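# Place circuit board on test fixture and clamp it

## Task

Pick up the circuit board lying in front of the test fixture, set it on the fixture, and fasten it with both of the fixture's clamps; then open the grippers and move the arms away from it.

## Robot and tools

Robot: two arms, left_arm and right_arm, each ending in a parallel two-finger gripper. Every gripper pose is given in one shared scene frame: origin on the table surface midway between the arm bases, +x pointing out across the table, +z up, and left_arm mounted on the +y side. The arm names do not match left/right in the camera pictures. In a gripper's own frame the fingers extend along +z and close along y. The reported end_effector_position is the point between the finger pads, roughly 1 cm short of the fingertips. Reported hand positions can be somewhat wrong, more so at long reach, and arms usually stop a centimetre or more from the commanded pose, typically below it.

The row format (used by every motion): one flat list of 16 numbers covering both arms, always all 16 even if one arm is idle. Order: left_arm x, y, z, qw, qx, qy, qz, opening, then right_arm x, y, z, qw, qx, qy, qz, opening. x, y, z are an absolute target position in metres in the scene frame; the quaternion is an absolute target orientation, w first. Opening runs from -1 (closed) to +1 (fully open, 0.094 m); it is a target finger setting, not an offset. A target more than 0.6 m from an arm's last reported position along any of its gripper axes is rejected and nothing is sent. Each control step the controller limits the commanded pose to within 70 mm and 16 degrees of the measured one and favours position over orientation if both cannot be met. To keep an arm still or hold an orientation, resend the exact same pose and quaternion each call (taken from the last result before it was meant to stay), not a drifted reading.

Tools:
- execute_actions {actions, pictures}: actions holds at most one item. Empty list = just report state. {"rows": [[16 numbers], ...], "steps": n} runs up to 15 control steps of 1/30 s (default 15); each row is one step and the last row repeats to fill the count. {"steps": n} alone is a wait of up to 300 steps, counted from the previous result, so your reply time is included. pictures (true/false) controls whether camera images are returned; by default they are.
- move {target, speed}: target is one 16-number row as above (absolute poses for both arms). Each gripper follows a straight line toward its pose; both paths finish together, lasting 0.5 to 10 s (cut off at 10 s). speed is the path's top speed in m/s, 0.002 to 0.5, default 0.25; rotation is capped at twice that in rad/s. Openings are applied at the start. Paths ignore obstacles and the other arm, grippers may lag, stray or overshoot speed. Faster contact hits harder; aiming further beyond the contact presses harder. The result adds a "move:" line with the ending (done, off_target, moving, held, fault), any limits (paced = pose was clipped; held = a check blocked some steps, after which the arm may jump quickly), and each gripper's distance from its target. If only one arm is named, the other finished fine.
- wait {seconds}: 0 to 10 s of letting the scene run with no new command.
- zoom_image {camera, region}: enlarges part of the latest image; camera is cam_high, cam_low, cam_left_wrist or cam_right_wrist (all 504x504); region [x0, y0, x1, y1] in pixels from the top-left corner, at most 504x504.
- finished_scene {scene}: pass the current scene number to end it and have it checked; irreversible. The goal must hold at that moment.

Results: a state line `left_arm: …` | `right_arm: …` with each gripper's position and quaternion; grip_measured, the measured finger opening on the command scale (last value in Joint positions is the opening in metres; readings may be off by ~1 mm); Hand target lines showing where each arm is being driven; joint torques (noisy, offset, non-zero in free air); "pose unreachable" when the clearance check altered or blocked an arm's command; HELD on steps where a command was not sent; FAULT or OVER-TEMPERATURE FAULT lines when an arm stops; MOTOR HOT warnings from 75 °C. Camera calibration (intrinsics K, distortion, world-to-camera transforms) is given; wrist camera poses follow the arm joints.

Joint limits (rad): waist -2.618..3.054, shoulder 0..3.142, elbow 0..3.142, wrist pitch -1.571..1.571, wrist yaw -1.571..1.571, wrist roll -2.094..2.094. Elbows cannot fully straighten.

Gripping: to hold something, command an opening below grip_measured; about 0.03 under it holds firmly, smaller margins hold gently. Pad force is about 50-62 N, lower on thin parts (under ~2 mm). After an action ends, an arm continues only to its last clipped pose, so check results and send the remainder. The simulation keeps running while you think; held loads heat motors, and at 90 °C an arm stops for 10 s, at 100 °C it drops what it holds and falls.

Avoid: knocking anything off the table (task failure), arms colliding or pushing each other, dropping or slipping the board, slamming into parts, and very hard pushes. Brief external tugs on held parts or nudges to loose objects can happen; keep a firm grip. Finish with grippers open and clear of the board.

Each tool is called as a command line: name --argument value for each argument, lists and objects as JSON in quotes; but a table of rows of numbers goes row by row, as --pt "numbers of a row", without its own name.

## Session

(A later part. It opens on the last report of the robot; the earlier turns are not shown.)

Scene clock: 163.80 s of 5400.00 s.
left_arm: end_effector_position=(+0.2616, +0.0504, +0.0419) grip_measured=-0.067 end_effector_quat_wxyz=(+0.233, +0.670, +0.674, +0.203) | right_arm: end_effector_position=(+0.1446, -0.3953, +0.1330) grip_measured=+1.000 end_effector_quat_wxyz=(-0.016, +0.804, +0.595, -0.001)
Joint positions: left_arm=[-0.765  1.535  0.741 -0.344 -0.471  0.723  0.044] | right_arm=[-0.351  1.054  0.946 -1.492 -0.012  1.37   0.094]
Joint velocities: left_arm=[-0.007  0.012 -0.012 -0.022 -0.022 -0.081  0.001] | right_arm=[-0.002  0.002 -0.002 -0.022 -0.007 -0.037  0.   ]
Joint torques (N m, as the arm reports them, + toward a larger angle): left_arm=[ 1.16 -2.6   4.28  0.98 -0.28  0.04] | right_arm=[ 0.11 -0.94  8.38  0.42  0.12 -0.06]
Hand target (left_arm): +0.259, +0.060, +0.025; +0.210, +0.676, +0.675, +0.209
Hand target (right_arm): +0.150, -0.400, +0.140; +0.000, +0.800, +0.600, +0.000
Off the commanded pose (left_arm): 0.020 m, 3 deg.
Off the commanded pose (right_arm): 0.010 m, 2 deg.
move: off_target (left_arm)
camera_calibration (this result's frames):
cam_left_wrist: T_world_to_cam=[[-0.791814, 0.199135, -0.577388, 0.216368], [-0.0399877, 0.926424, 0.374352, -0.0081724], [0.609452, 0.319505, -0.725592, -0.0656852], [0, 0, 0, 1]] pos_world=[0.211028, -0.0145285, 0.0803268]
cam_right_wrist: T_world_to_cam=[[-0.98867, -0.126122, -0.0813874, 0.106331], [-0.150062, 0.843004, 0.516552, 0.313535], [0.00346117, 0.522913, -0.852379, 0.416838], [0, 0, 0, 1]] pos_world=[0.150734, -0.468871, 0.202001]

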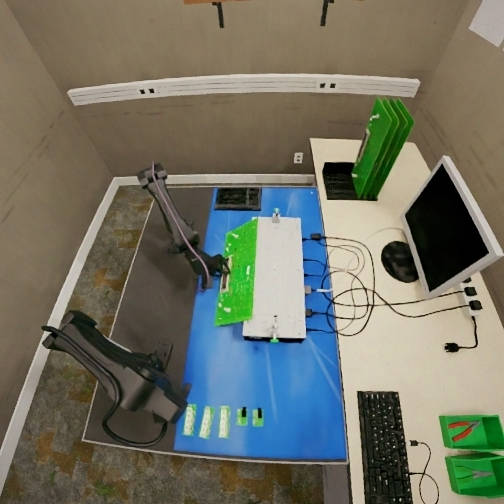

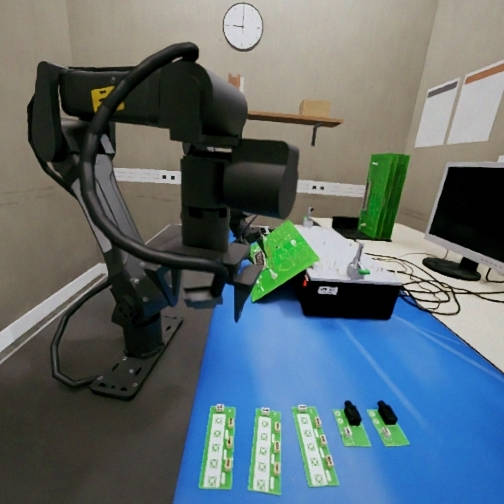

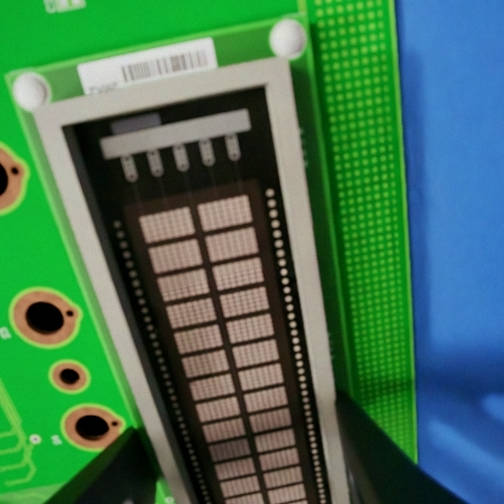

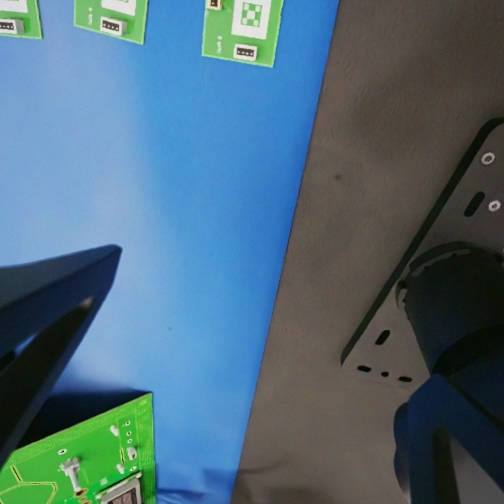

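move --target '[0.235,0.045,0.12,0.21,0.675,0.675,0.21,-0.2,0.15,-0.40,0.14,0,0.8,0.6,0,1]' --speed 0.03

move --target '[0.26,0.035,0.175,0.03,0.706,0.706,0.03,-0.2,0.15,-0.40,0.14,0,0.8,0.6,0,1]' --speed 0.04

Scene clock: 172.97 s of 5400.00 s.
left_arm: end_effector_position=(+0.2238, +0.0511, +0.0921) grip_measured=-0.067 end_effector_quat_wxyz=(+0.166, +0.693, +0.674, +0.195) | right_arm: end_effector_position=(+0.1446, -0.3953, +0.1330) grip_measured=+1.000 end_effector_quat_wxyz=(-0.016, +0.804, +0.595, -0.001)
Joint positions: left_arm=[-0.861  1.466  0.96  -0.817 -0.459  0.614  0.044] | right_arm=[-0.351  1.054  0.946 -1.492 -0.012  1.37   0.094]
Joint velocities: left_arm=[ 0.002 -0.007 -0.002  0.066  0.066  0.007 -0.   ] | right_arm=[-0.002 -0.022 -0.002  0.081  0.095 -0.037  0.   ]
Joint torques (N m, as the arm reports them, + toward a larger angle): left_arm=[-0.63 -7.39  9.16  0.58 -0.85 -0.07] | right_arm=[ 0.1  -0.93  8.37  0.42  0.12 -0.06]
Hand target (left_arm): +0.235, +0.044, +0.119; +0.210, +0.675, +0.676, +0.209
Hand target (right_arm): +0.150, -0.400, +0.140; +0.000, +0.800, +0.600, +0.000
Off the commanded pose (left_arm): 0.031 m, 6 deg.
Off the commanded pose (right_arm): 0.010 m, 2 deg.
After step 90, 2.93 s passed at rest.
move: off_target (left_arm)
camera_calibration (this result's frames):
cam_left_wrist: T_world_to_cam=[[-0.848166, 0.252481, -0.465691, 0.214868], [0.0134737, 0.889106, 0.457503, -0.0468551], [0.529559, 0.381764, -0.757511, 0.0112103], [0, 0, 0, 1]] pos_world=[0.176938, -0.0168706, 0.12999]
cam_right_wrist: T_world_to_cam=[[-0.98867, -0.126122, -0.0813874, 0.106331], [-0.150062, 0.843004, 0.516552, 0.313535], [0.00346117, 0.522913, -0.852379, 0.416838], [0, 0, 0, 1]] pos_world=[0.150734, -0.468871, 0.202001]

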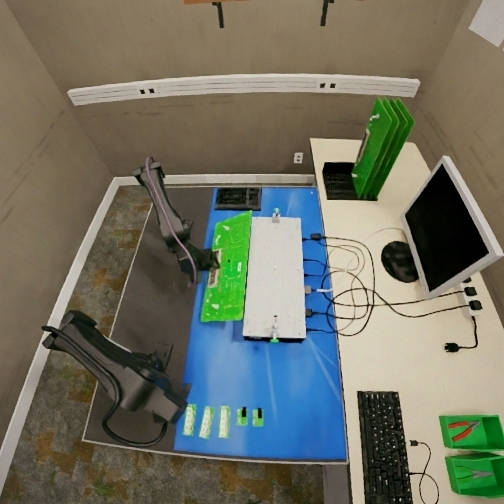

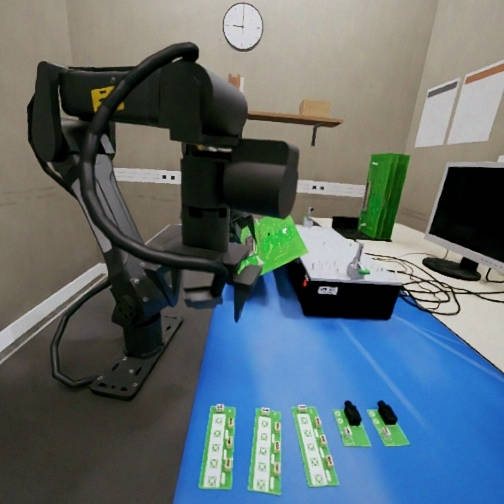

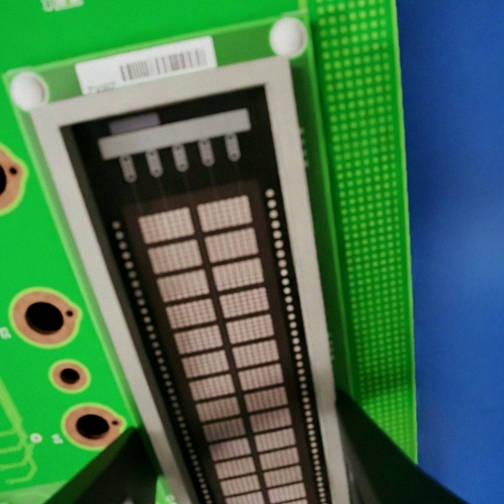

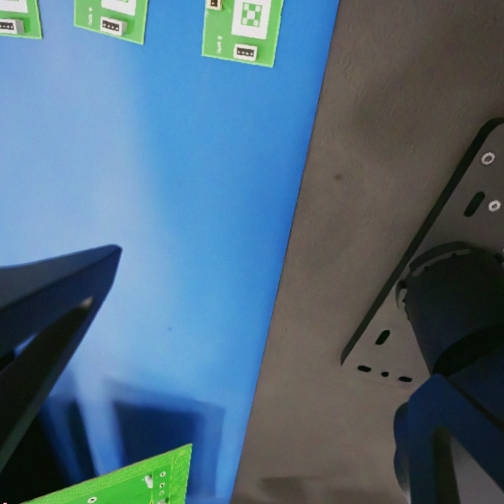

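Scene clock: 178.63 s of 5400.00 s.
left_arm: end_effector_position=(+0.2558, +0.0358, +0.1665) grip_measured=-0.066 end_effector_quat_wxyz=(+0.024, +0.707, +0.706, +0.026) | right_arm: end_effector_position=(+0.1446, -0.3953, +0.1330) grip_measured=+1.000 end_effector_quat_wxyz=(-0.016, +0.804, +0.595, -0.001)
Joint positions: left_arm=[-0.59   1.782  1.692 -1.433 -0.052  0.801  0.044] | right_arm=[-0.351  1.054  0.946 -1.492 -0.012  1.37   0.094]
Joint velocities: left_arm=[-0.017  0.002 -0.007 -0.037  0.037  0.022 -0.   ] | right_arm=[-0.007 -0.012 -0.002  0.007 -0.037  0.066  0.   ]
Joint torques (N m, as the arm reports them, + toward a larger angle): left_arm=[ 0.7  -6.97  8.64  0.13 -0.16 -0.02] | right_arm=[ 0.1  -0.93  8.37  0.42  0.12 -0.06]
Hand target (left_arm): +0.261, +0.035, +0.175; +0.032, +0.707, +0.706, +0.029
Hand target (right_arm): +0.150, -0.400, +0.140; +0.000, +0.800, +0.600, +0.000
Off the commanded pose (left_arm): 0.009 m, 1 deg.
Off the commanded pose (right_arm): 0.010 m, 2 deg.
move: done
camera_calibration (this result's frames):
cam_left_wrist: T_world_to_cam=[[-0.973867, 0.218357, -0.0624746, 0.246795], [0.179227, 0.90782, 0.379132, -0.0977903], [0.139502, 0.358027, -0.923231, 0.184713], [0, 0, 0, 1]] pos_world=[0.232104, -0.0312458, 0.223027]
cam_right_wrist: T_world_to_cam=[[-0.98867, -0.126122, -0.0813874, 0.106331], [-0.150062, 0.843004, 0.516552, 0.313535], [0.00346117, 0.522913, -0.852379, 0.416838], [0, 0, 0, 1]] pos_world=[0.150734, -0.468871, 0.202001]

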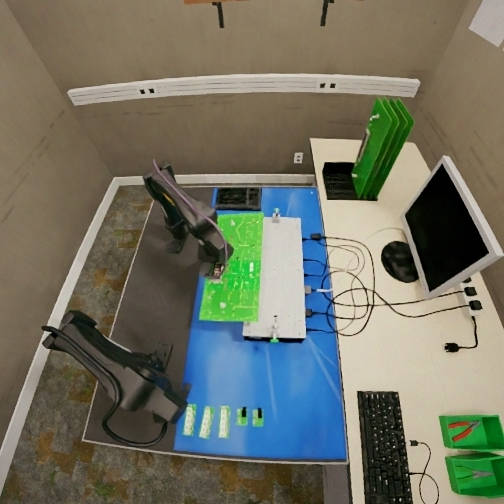

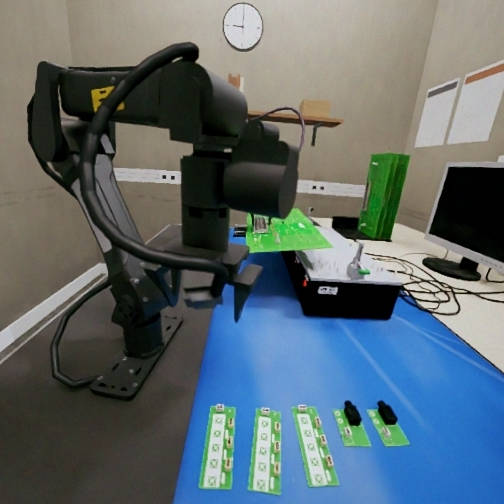

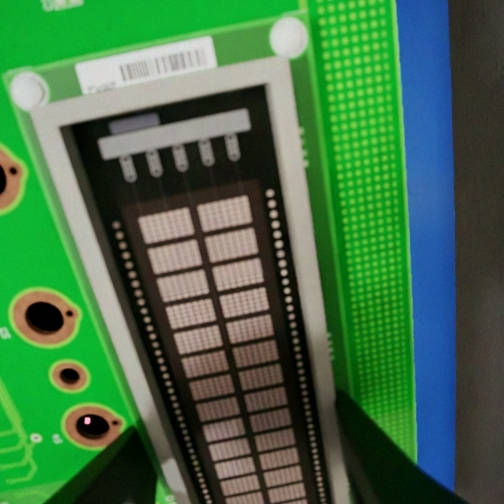

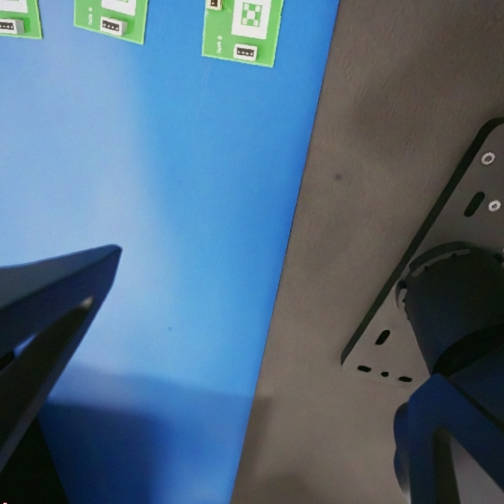

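move --target '[0.33,0.03,0.18,0.03,0.706,0.706,0.03,-0.2,0.2,-0.34,0.2,0,0.9,0.43,0,1]' --speed 0.03

zoom_image --camera "cam_high" --region '[190,170,370,370]'

zoom_image --camera "cam_low" --region '[240,170,440,320]'

Scene clock: 196.27 s of 5400.00 s.
left_arm: end_effector_position=(+0.3228, +0.0306, +0.1707) grip_measured=-0.066 end_effector_quat_wxyz=(+0.017, +0.706, +0.708, +0.022) | right_arm: end_effector_position=(+0.1992, -0.3432, +0.1936) grip_measured=+1.000 end_effector_quat_wxyz=(+0.015, +0.888, +0.455, +0.061)
Joint positions: left_arm=[-0.474  2.036  2.053 -1.549 -0.039  0.912  0.044] | right_arm=[ 0.051  1.12   1.219 -1.55  -0.041  2.103  0.094]
Joint velocities: left_arm=[-0.002  0.002  0.007 -0.007  0.022  0.037  0.   ] | right_arm=[-0.027 -0.017 -0.002 -0.007  0.037 -0.037  0.   ]
Joint torques (N m, as the arm reports them, + toward a larger angle): left_arm=[ 0.49 -9.17  8.41  0.16 -0.11  0.08] | right_arm=[ 0.14  0.01  8.48  0.55 -0.06  0.09]
Hand target (left_arm): +0.330, +0.031, +0.180; +0.030, +0.706, +0.707, +0.031
Hand target (right_arm): +0.203, -0.341, +0.199; +0.010, +0.889, +0.453, +0.064
Off the commanded pose (left_arm): 0.012 m, 2 deg.
Off the commanded pose (right_arm): 0.007 m, 8 deg.
joint sent to its limit (left arm) — the command would take joint 4 (wrist pitch) past its lower limit, so that joint was sent only as far as its limit.
joint sent to its limit (right arm) — the command would take joint 4 (wrist pitch) past its lower limit and joint 6 (wrist roll) past its upper limit, so those joints were sent only as far as their limits.
After step 90, 8.00 s passed at rest.
move: off_target (left_arm, right_arm)
camera_calibration (this result's frames):
cam_left_wrist: T_world_to_cam=[[-0.975669, 0.214415, -0.0457884, 0.311263], [0.181588, 0.907289, 0.379279, -0.107338], [0.122866, 0.361736, -0.924149, 0.186473], [0, 0, 0, 1]] pos_world=[0.30027, -0.0368067, 0.227292]
cam_right_wrist: T_world_to_cam=[[-0.956483, 0.201527, -0.211013, 0.302948], [0.0614226, 0.846031, 0.529584, 0.202894], [0.285249, 0.493577, -0.821593, 0.368887], [0, 0, 0, 1]] pos_world=[0.172078, -0.414781, 0.259552]

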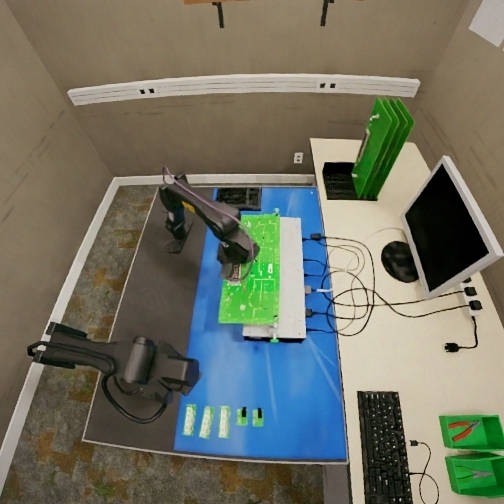

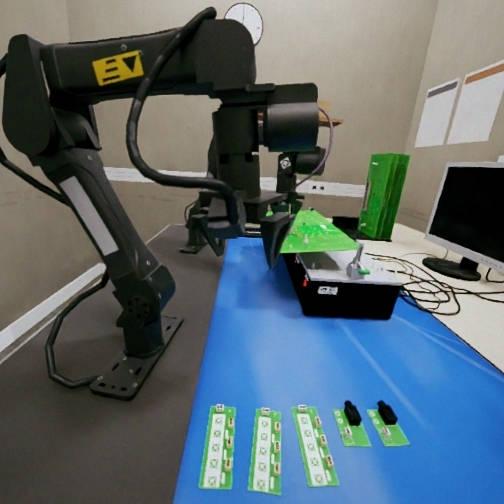

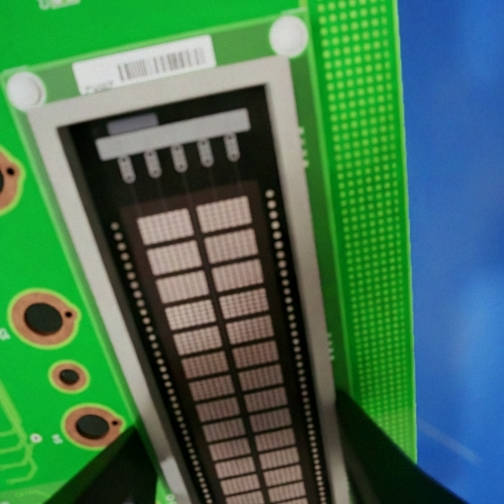

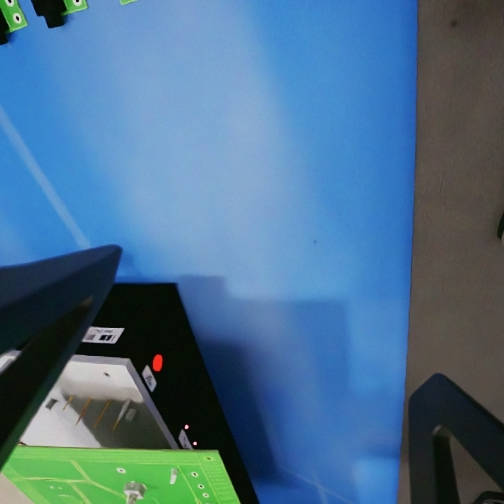

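Region (190, 170, 370, 370) of cam_high's 504x504 image, scaled by 2.520, with more detail than that image has; it fills the left 454 columns of this view, and the rest is white.

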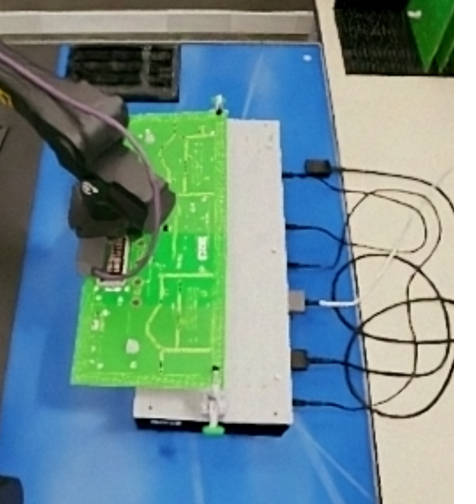

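Region (240, 170, 440, 320) of cam_low's 504x504 image, scaled by 2.520, with more detail than that image has; it fills the top 378 rows of this view, and the rest is white.

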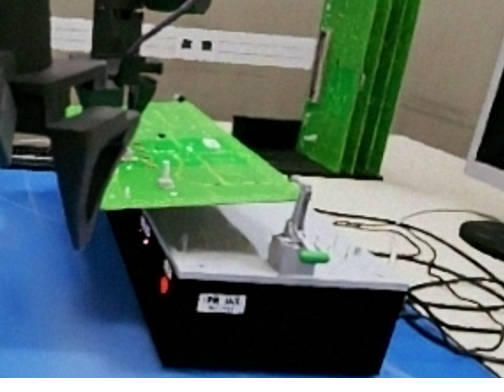

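move --target '[0.33,0.03,0.21,0.03,0.706,0.706,0.03,-0.2,0.33,-0.33,0.2,0.2,0.67,0.67,0.2,1]' --speed 0.04

zoom_image --camera "cam_low" --region '[240,170,440,320]'

Scene clock: 217.67 s of 5400.00 s.
left_arm: end_effector_position=(+0.3227, +0.0295, +0.1754) grip_measured=-0.066 end_effector_quat_wxyz=(+0.023, +0.707, +0.707, +0.020) | right_arm: end_effector_position=(+0.3303, -0.3339, +0.2105) grip_measured=+1.000 end_effector_quat_wxyz=(+0.213, +0.683, +0.665, +0.214)
Joint positions: left_arm=[-0.474  2.031  2.064 -1.555 -0.034  0.915  0.044] | right_arm=[ 0.152  1.157  1.13  -0.931  0.008  1.599  0.094]
Joint velocities: left_arm=[ 0.012 -0.002  0.007  0.007 -0.037 -0.051 -0.002] | right_arm=[-0.007 -0.007 -0.007 -0.066  0.022  0.022  0.   ]
Joint torques (N m, as the arm reports them, + toward a larger angle): left_arm=[  0.5  -13.09   9.43   0.19  -0.19   0.06] | right_arm=[ 0.2  -1.37  5.76  1.5  -0.07 -0.08]
Hand target (left_arm): +0.329, +0.031, +0.209; +0.072, +0.705, +0.705, +0.036
Hand target (right_arm): +0.330, -0.331, +0.199; +0.201, +0.680, +0.675, +0.206
Off the commanded pose (left_arm): 0.035 m, 1 deg.
Off the commanded pose (right_arm): 0.011 m, 2 deg.
joint sent to its limit (left arm) — the command would take joint 4 (wrist pitch) past its lower limit, so that joint was sent only as far as its limit.
After step 90, 8.37 s passed at rest.
move: off_target (left_arm, right_arm)
camera_calibration (this result's frames):
cam_left_wrist: T_world_to_cam=[[-0.974663, 0.217064, -0.0539903, 0.312647], [0.182293, 0.91072, 0.370619, -0.106991], [0.129618, 0.351387, -0.927214, 0.189925], [0, 0, 0, 1]] pos_world=[0.299611, -0.0371623, 0.232634]
cam_right_wrist: T_world_to_cam=[[-0.693702, -0.389142, -0.606091, 0.229121], [-0.595368, 0.783384, 0.178455, 0.448009], [0.405358, 0.484642, -0.775118, 0.288378], [0, 0, 0, 1]] pos_world=[0.308776, -0.401563, 0.282445]

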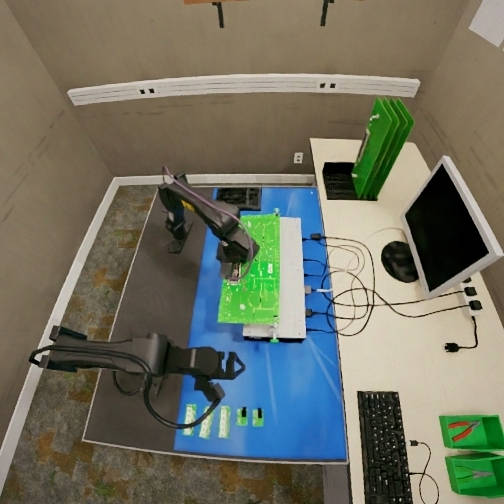

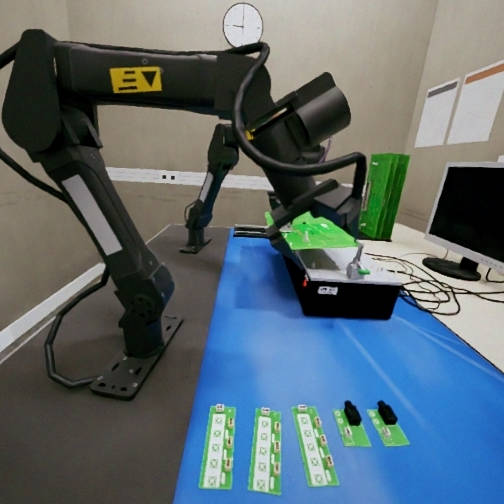

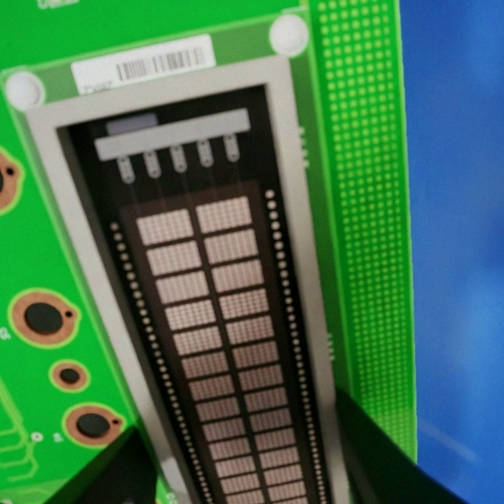

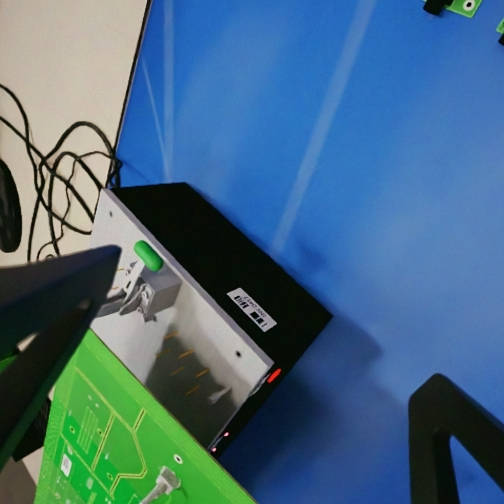

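Region (240, 170, 440, 320) of cam_low's 504x504 image, scaled by 2.520, with more detail than that image has; it fills the top 378 rows of this view, and the rest is white.

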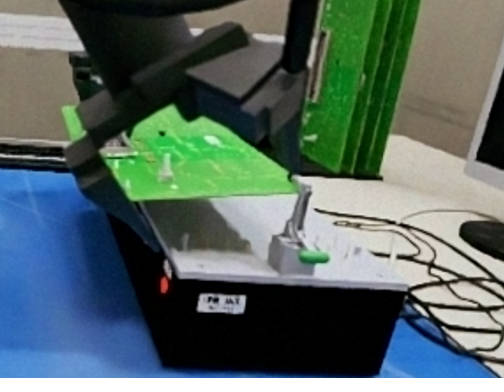

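move --target '[0.30,0.047,0.15,0.025,0.706,0.706,0.025,-0.2,0.25,-0.38,0.22,0.2,0.67,0.67,0.2,1]' --speed 0.04

move --target '[0.35,0.047,0.15,0.025,0.706,0.706,0.025,-0.2,0.25,-0.38,0.22,0.2,0.67,0.67,0.2,1]' --speed 0.02

zoom_image --camera "cam_high" --region '[190,170,370,370]'

zoom_image --camera "cam_low" --region '[240,170,440,320]'

Scene clock: 231.60 s of 5400.00 s.
left_arm: end_effector_position=(+0.3026, +0.0442, +0.1391) grip_measured=-0.066 end_effector_quat_wxyz=(+0.014, +0.707, +0.707, +0.017) | right_arm: end_effector_position=(+0.2557, -0.3821, +0.2225) grip_measured=+1.000 end_effector_quat_wxyz=(+0.204, +0.680, +0.676, +0.200)
Joint positions: left_arm=[-0.474  1.911  1.749 -1.377 -0.031  0.916  0.044] | right_arm=[-0.197  0.961  1.113 -1.169 -0.178  1.285  0.094]
Joint velocities: left_arm=[-0.002 -0.012 -0.007 -0.037 -0.037  0.051 -0.001] | right_arm=[-0.012  0.002  0.007 -0.051 -0.007  0.037  0.   ]
Joint torques (N m, as the arm reports them, + toward a larger angle): left_arm=[ -0.6  -11.03   5.46   0.16  -0.13  -0.07] | right_arm=[-0.66 -2.6   5.54  1.25 -0.17 -0.1 ]
Hand target (left_arm): +0.299, +0.047, +0.150; +0.025, +0.707, +0.707, +0.025
Hand target (right_arm): +0.249, -0.380, +0.220; +0.200, +0.678, +0.678, +0.201
Off the commanded pose (left_arm): 0.012 m, 2 deg.
Off the commanded pose (right_arm): 0.007 m, 0 deg.
After step 90, 8.17 s passed at rest.
move: off_target (left_arm)
camera_calibration (this result's frames):
cam_left_wrist: T_world_to_cam=[[-0.975192, 0.218308, -0.0366473, 0.285653], [0.189077, 0.907558, 0.374951, -0.105756], [0.115115, 0.35872, -0.92632, 0.157637], [0, 0, 0, 1]] pos_world=[0.280416, -0.0229278, 0.196144]
cam_right_wrist: T_world_to_cam=[[-0.707903, -0.407857, -0.57665, 0.155836], [-0.601292, 0.776341, 0.189058, 0.435606], [0.370569, 0.48057, -0.794815, 0.363032], [0, 0, 0, 1]] pos_world=[0.237715, -0.449082, 0.296052]

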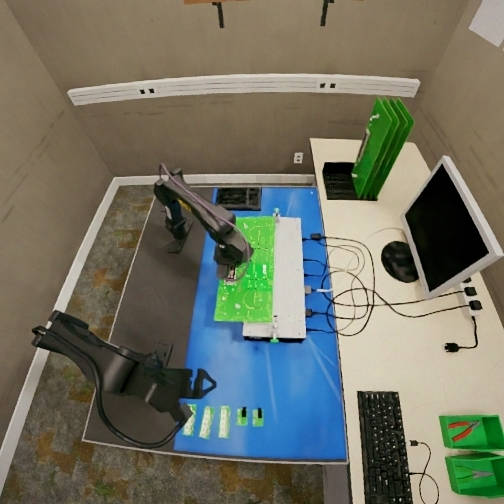

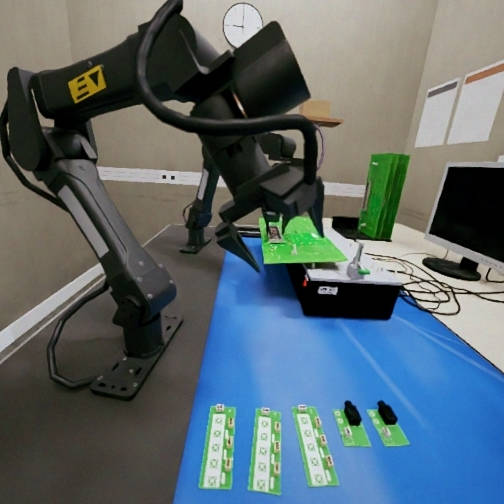

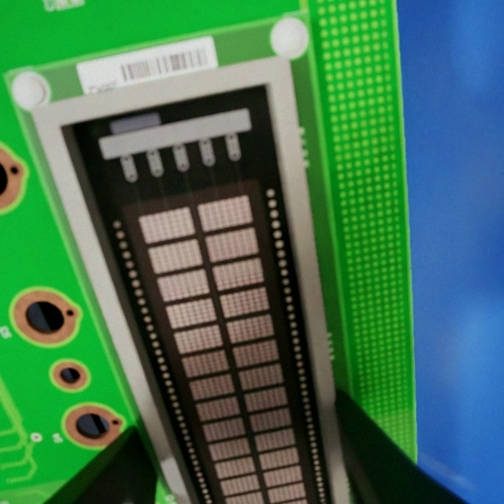

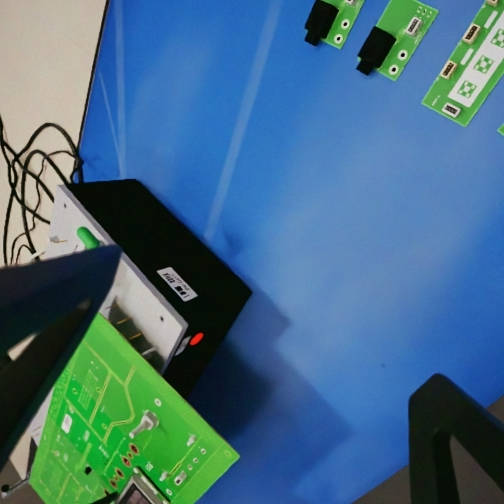

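Scene clock: 234.27 s of 5400.00 s.
left_arm: end_effector_position=(+0.3426, +0.0438, +0.1413) grip_measured=-0.066 end_effector_quat_wxyz=(+0.018, +0.709, +0.705, +0.015) | right_arm: end_effector_position=(+0.2557, -0.3821, +0.2225) grip_measured=+1.000 end_effector_quat_wxyz=(+0.204, +0.680, +0.676, +0.200)
Joint positions: left_arm=[-0.41   2.047  1.95  -1.434 -0.022  0.985  0.044] | right_arm=[-0.197  0.961  1.113 -1.169 -0.178  1.285  0.094]
Joint velocities: left_arm=[ 0.012 -0.002 -0.007  0.007 -0.007 -0.007 -0.001] | right_arm=[-0.007 -0.007 -0.012  0.022 -0.051  0.007  0.   ]
Joint torques (N m, as the arm reports them, + toward a larger angle): left_arm=[ 1.   -9.4   8.81  0.1  -0.18 -0.02] | right_arm=[-0.57 -2.72  5.23  1.33 -0.2  -0.07]
Hand target (left_arm): +0.350, +0.048, +0.150; +0.025, +0.707, +0.707, +0.025
Hand target (right_arm): +0.250, -0.380, +0.220; +0.202, +0.678, +0.677, +0.202
Off the commanded pose (left_arm): 0.012 m, 1 deg.
Off the commanded pose (right_arm): 0.007 m, 0 deg.
move: off_target (left_arm)
camera_calibration (this result's frames):
cam_left_wrist: T_world_to_cam=[[-0.97399, 0.223052, -0.039894, 0.324639], [0.193305, 0.909789, 0.36731, -0.114221], [0.118224, 0.350044, -0.929243, 0.154916], [0, 0, 0, 1]] pos_world=[0.319959, -0.0227214, 0.198861]
cam_right_wrist: T_world_to_cam=[[-0.707903, -0.407857, -0.57665, 0.155836], [-0.601292, 0.776341, 0.189058, 0.435606], [0.370569, 0.48057, -0.794815, 0.363032], [0, 0, 0, 1]] pos_world=[0.237715, -0.449082, 0.296052]

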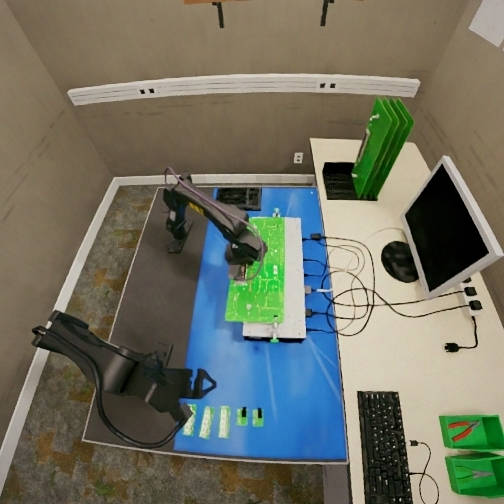

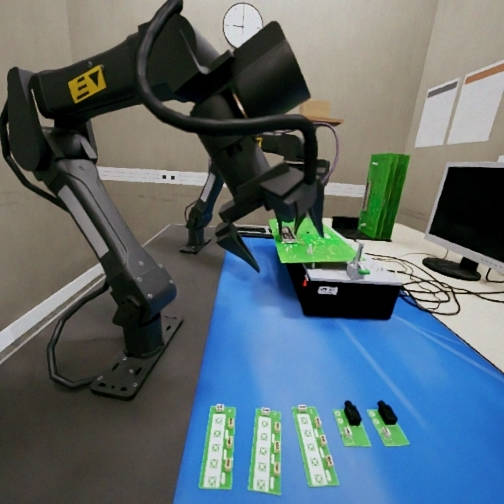

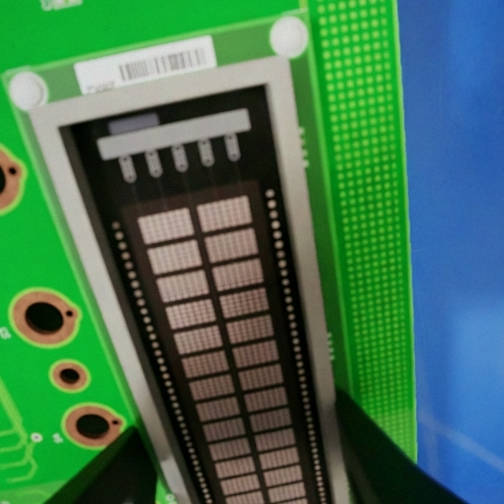

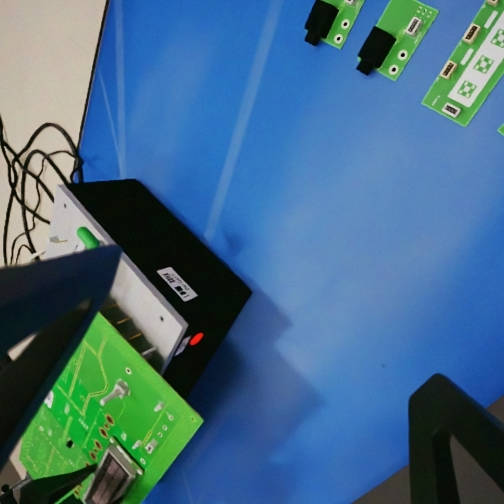

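Region (190, 170, 370, 370) of cam_high's 504x504 image, scaled by 2.520, with more detail than that image has; it fills the left 454 columns of this view, and the rest is white.

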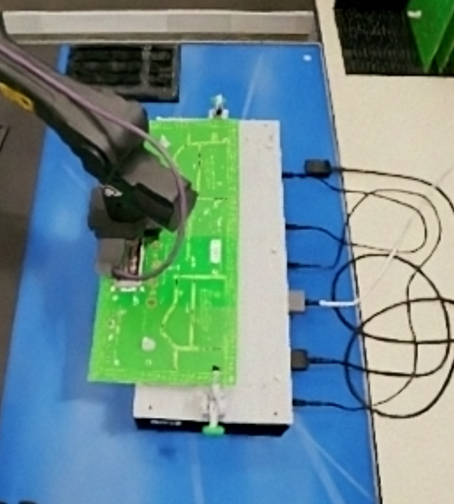

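Region (240, 170, 440, 320) of cam_low's 504x504 image, scaled by 2.520, with more detail than that image has; it fills the top 378 rows of this view, and the rest is white.

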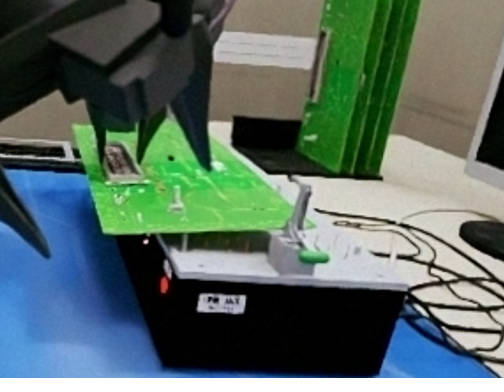

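move --target '[0.41,0.047,0.145,0.025,0.706,0.706,0.025,-0.2,0.36,-0.36,0.22,0.2,0.67,0.67,0.2,1]' --speed 0.025

zoom_image --camera "cam_high" --region '[190,170,370,370]'

zoom_image --camera "cam_low" --region '[240,170,440,320]'

Scene clock: 244.37 s of 5400.00 s.
left_arm: end_effector_position=(+0.4008, +0.0427, +0.1458) grip_measured=-0.066 end_effector_quat_wxyz=(+0.034, +0.707, +0.706, +0.017) | right_arm: end_effector_position=(+0.3532, -0.3603, +0.2094) grip_measured=+1.000 end_effector_quat_wxyz=(+0.191, +0.679, +0.680, +0.199)
Joint positions: left_arm=[-0.337  2.278  2.336 -1.555 -0.014  1.054  0.044] | right_arm=[ 0.026  1.297  1.246 -0.966 -0.074  1.47   0.094]
Joint velocities: left_arm=[ 0.007 -0.007 -0.002 -0.037 -0.095 -0.051 -0.   ] | right_arm=[-0.046 -0.007 -0.007  0.051 -0.051 -0.022  0.   ]
Joint torques (N m, as the arm reports them, + toward a larger angle): left_arm=[ 1.19 -9.5   8.02  0.29 -0.19  0.08] | right_arm=[ 0.49 -3.05  9.66  1.47  0.09  0.08]
Hand target (left_arm): +0.410, +0.048, +0.145; +0.035, +0.706, +0.707, +0.028
Hand target (right_arm): +0.360, -0.361, +0.219; +0.204, +0.677, +0.677, +0.203
Off the commanded pose (left_arm): 0.010 m, 1 deg.
Off the commanded pose (right_arm): 0.013 m, 1 deg.
joint sent to its limit (left arm) — the command would take joint 4 (wrist pitch) past its lower limit, so that joint was sent only as far as its limit.
After step 90, 2.57 s passed at rest.
move: off_target (right_arm)
camera_calibration (this result's frames):
cam_left_wrist: T_world_to_cam=[[-0.973522, 0.217798, -0.0694227, 0.386128], [0.1802, 0.918039, 0.353175, -0.119147], [0.140654, 0.331314, -0.932978, 0.14504], [0, 0, 0, 1]] pos_world=[0.376974, -0.0227694, 0.204205]
cam_right_wrist: T_world_to_cam=[[-0.715074, -0.407788, -0.567784, 0.226877], [-0.605666, 0.766977, 0.211932, 0.47319], [0.349054, 0.495434, -0.795428, 0.319012], [0, 0, 0, 1]] pos_world=[0.337476, -0.428458, 0.282284]

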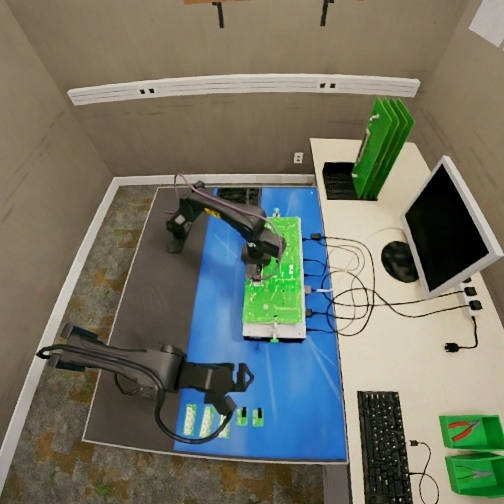

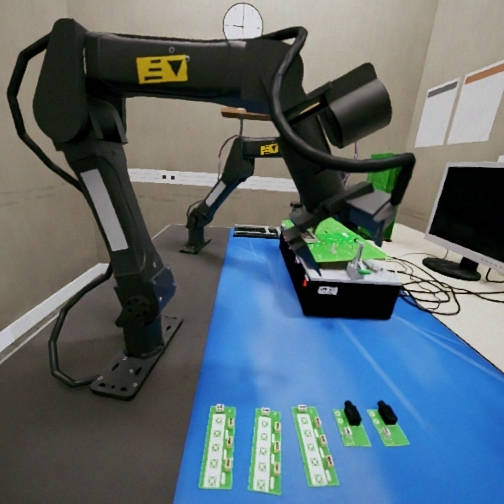

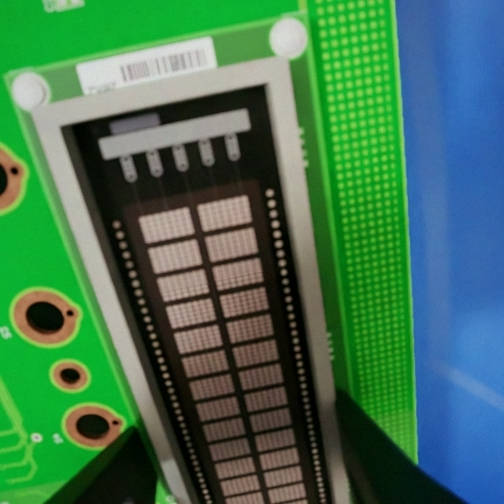

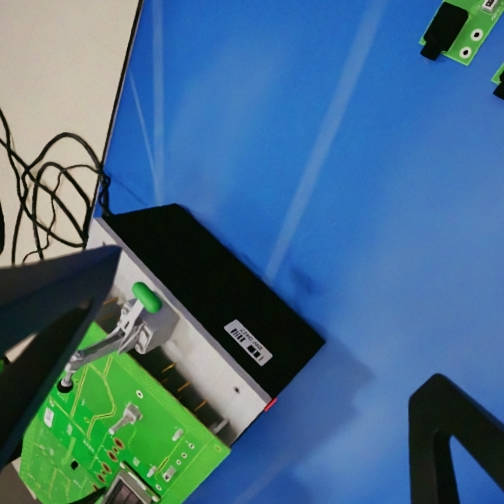

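Region (190, 170, 370, 370) of cam_high's 504x504 image, scaled by 2.520, with more detail than that image has; it fills the left 454 columns of this view, and the rest is white.

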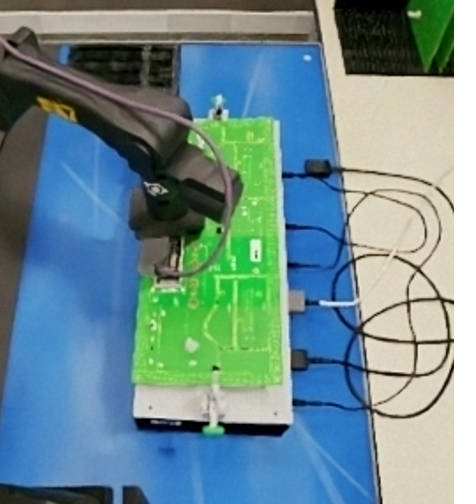

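Region (240, 170, 440, 320) of cam_low's 504x504 image, scaled by 2.520, with more detail than that image has; it fills the top 378 rows of this view, and the rest is white.

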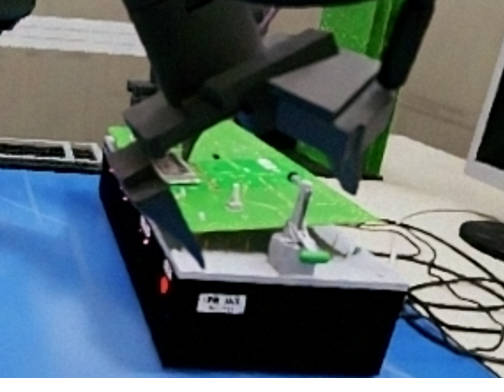

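move --target '[0.41,0.047,0.13,0.025,0.706,0.706,0.025,-0.2,0.36,-0.33,0.17,0.35,0.61,0.61,0.35,1]' --speed 0.025

Scene clock: 259.53 s of 5400.00 s.
left_arm: end_effector_position=(+0.4009, +0.0425, +0.1458) grip_measured=-0.066 end_effector_quat_wxyz=(+0.034, +0.707, +0.706, +0.016) | right_arm: end_effector_position=(+0.3629, -0.3306, +0.1695) grip_measured=+1.000 end_effector_quat_wxyz=(+0.344, +0.616, +0.615, +0.353)
Joint positions: left_arm=[-0.337  2.278  2.336 -1.555 -0.014  1.054  0.044] | right_arm=[ 0.155  0.984  0.581 -0.137 -0.003  1.583  0.094]
Joint velocities: left_arm=[-0.012 -0.002 -0.012 -0.022  0.022  0.007 -0.   ] | right_arm=[ 0.012 -0.012 -0.002  0.095 -0.007  0.007  0.   ]
Joint torques (N m, as the arm reports them, + toward a larger angle): left_arm=[ 1.01 -9.02  4.89  0.5  -0.25  0.09] | right_arm=[ 0.51 -3.94  6.38  1.9   0.18  0.08]
Hand target (left_arm): +0.409, +0.047, +0.130; +0.024, +0.707, +0.707, +0.025
Hand target (right_arm): +0.360, -0.330, +0.170; +0.349, +0.615, +0.611, +0.355
Off the commanded pose (left_arm): 0.019 m, 1 deg.
Off the commanded pose (right_arm): 0.003 m, 1 deg.
After step 90, 2.27 s passed at rest.
move: off_target (left_arm)
camera_calibration (this result's frames):
cam_left_wrist: T_world_to_cam=[[-0.973506, 0.217789, -0.0696746, 0.386229], [0.180176, 0.918217, 0.352724, -0.118993], [0.140796, 0.330825, -0.93313, 0.145059], [0, 0, 0, 1]] pos_world=[0.377012, -0.0228444, 0.204241]
cam_right_wrist: T_world_to_cam=[[-0.380481, -0.402068, -0.832812, 0.148664], [-0.633677, 0.769253, -0.0818787, 0.525499], [0.673563, 0.49658, -0.547467, 0.109799], [0, 0, 0, 1]] pos_world=[0.315604, -0.398993, 0.226948]

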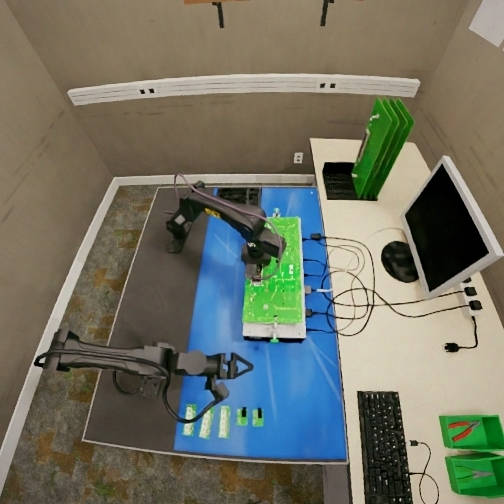

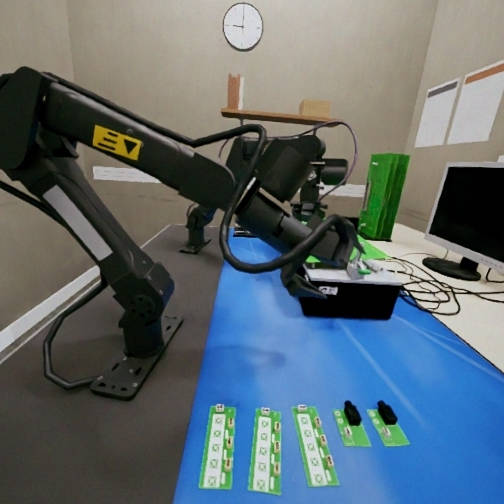

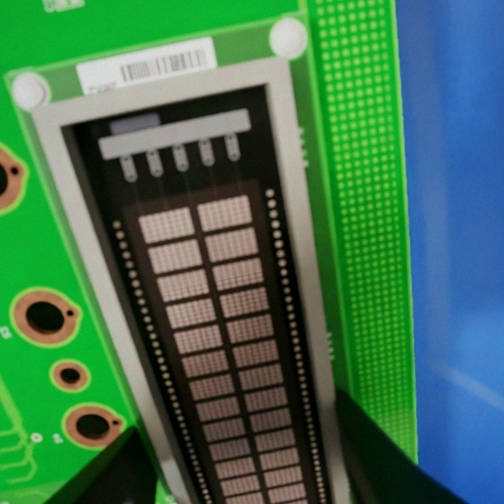

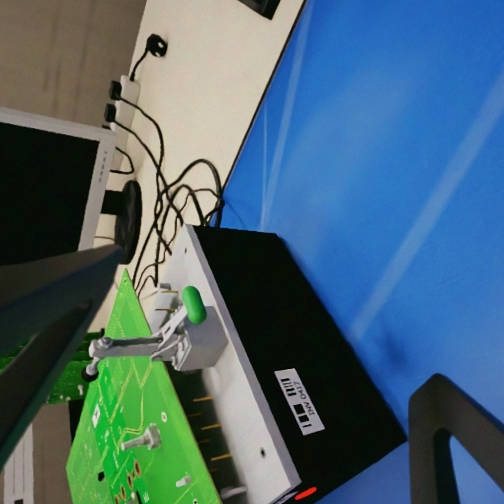

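move --target '[0.412,0.047,0.118,0.025,0.706,0.706,0.025,-0.2,0.33,-0.31,0.19,0.35,0.61,0.61,0.35,1]' --speed 0.025

zoom_image --camera "cam_high" --region '[220,200,330,350]'

Scene clock: 266.50 s of 5400.00 s.
left_arm: end_effector_position=(+0.4008, +0.0427, +0.1437) grip_measured=-0.066 end_effector_quat_wxyz=(+0.037, +0.707, +0.706, +0.017) | right_arm: end_effector_position=(+0.3328, -0.3094, +0.1807) grip_measured=+1.000 end_effector_quat_wxyz=(+0.345, +0.614, +0.619, +0.347)
Joint positions: left_arm=[-0.337  2.263  2.302 -1.529 -0.014  1.054  0.044] | right_arm=[ 0.299  0.839  0.581 -0.295  0.125  1.647  0.094]
Joint velocities: left_arm=[ 0.017 -0.017 -0.002  0.037  0.007  0.022 -0.   ] | right_arm=[-0.007  0.012  0.017  0.095 -0.022  0.022  0.   ]
Joint torques (N m, as the arm reports them, + toward a larger angle): left_arm=[ 1.21 -8.79  2.66  0.73 -0.21  0.07] | right_arm=[ 0.5  -2.8   8.79  1.74  0.18  0.02]
Hand target (left_arm): +0.410, +0.048, +0.118; +0.023, +0.707, +0.707, +0.024
Hand target (right_arm): +0.331, -0.309, +0.190; +0.353, +0.613, +0.613, +0.353
Off the commanded pose (left_arm): 0.028 m, 2 deg.
Off the commanded pose (right_arm): 0.010 m, 1 deg.
After step 90, 1.80 s passed at rest.
move: off_target (left_arm)
camera_calibration (this result's frames):
cam_left_wrist: T_world_to_cam=[[-0.972971, 0.218323, -0.075248, 0.386509], [0.179024, 0.918949, 0.351401, -0.117721], [0.145868, 0.328432, -0.933196, 0.141094], [0, 0, 0, 1]] pos_world=[0.376556, -0.0225446, 0.20212]
cam_right_wrist: T_world_to_cam=[[-0.385695, -0.413543, -0.824756, 0.151775], [-0.635861, 0.766866, -0.0871576, 0.491895], [0.668521, 0.490814, -0.558732, 0.127588], [0, 0, 0, 1]] pos_world=[0.28602, -0.377074, 0.239337]

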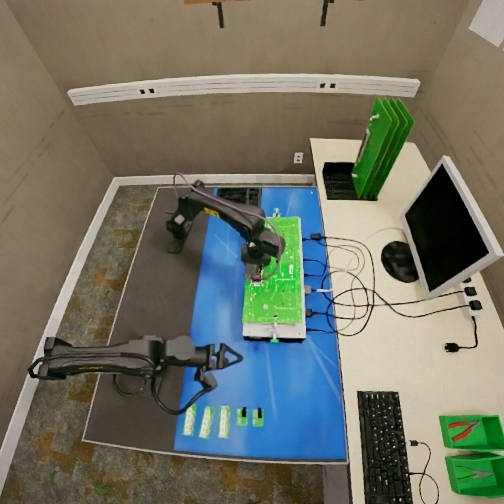

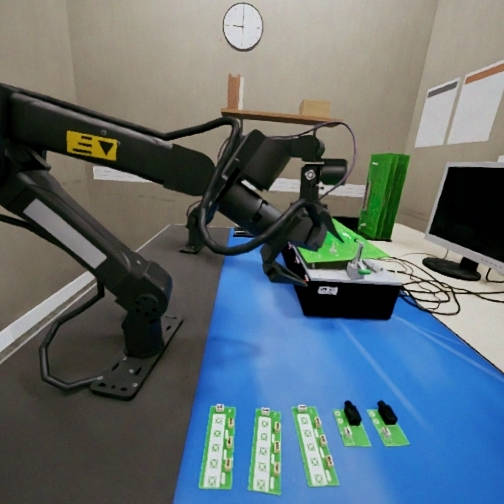

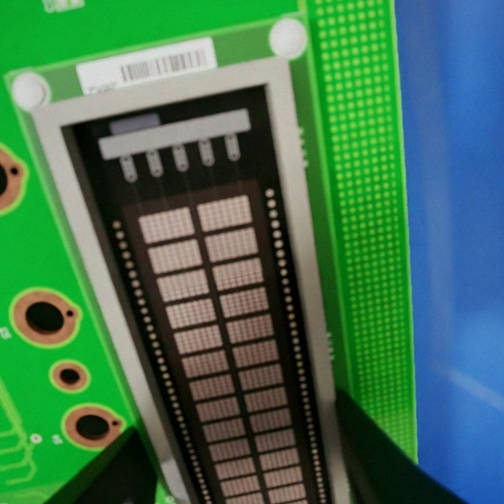

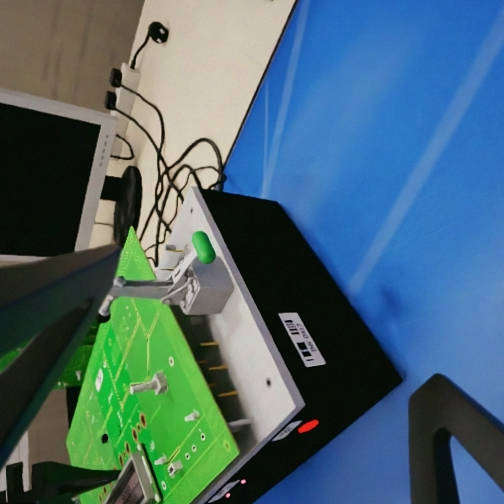

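Region (220, 200, 330, 350) of cam_high's 504x504 image, scaled by 3.360, with more detail than that image has; it fills the left 370 columns of this view, and the rest is white.

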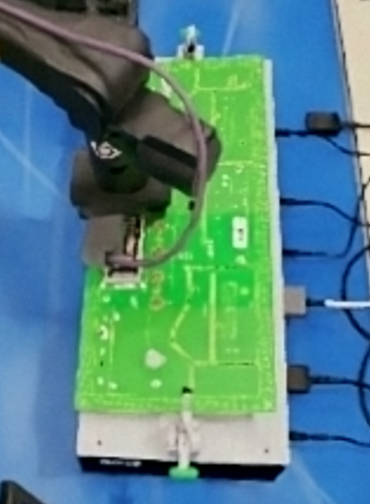

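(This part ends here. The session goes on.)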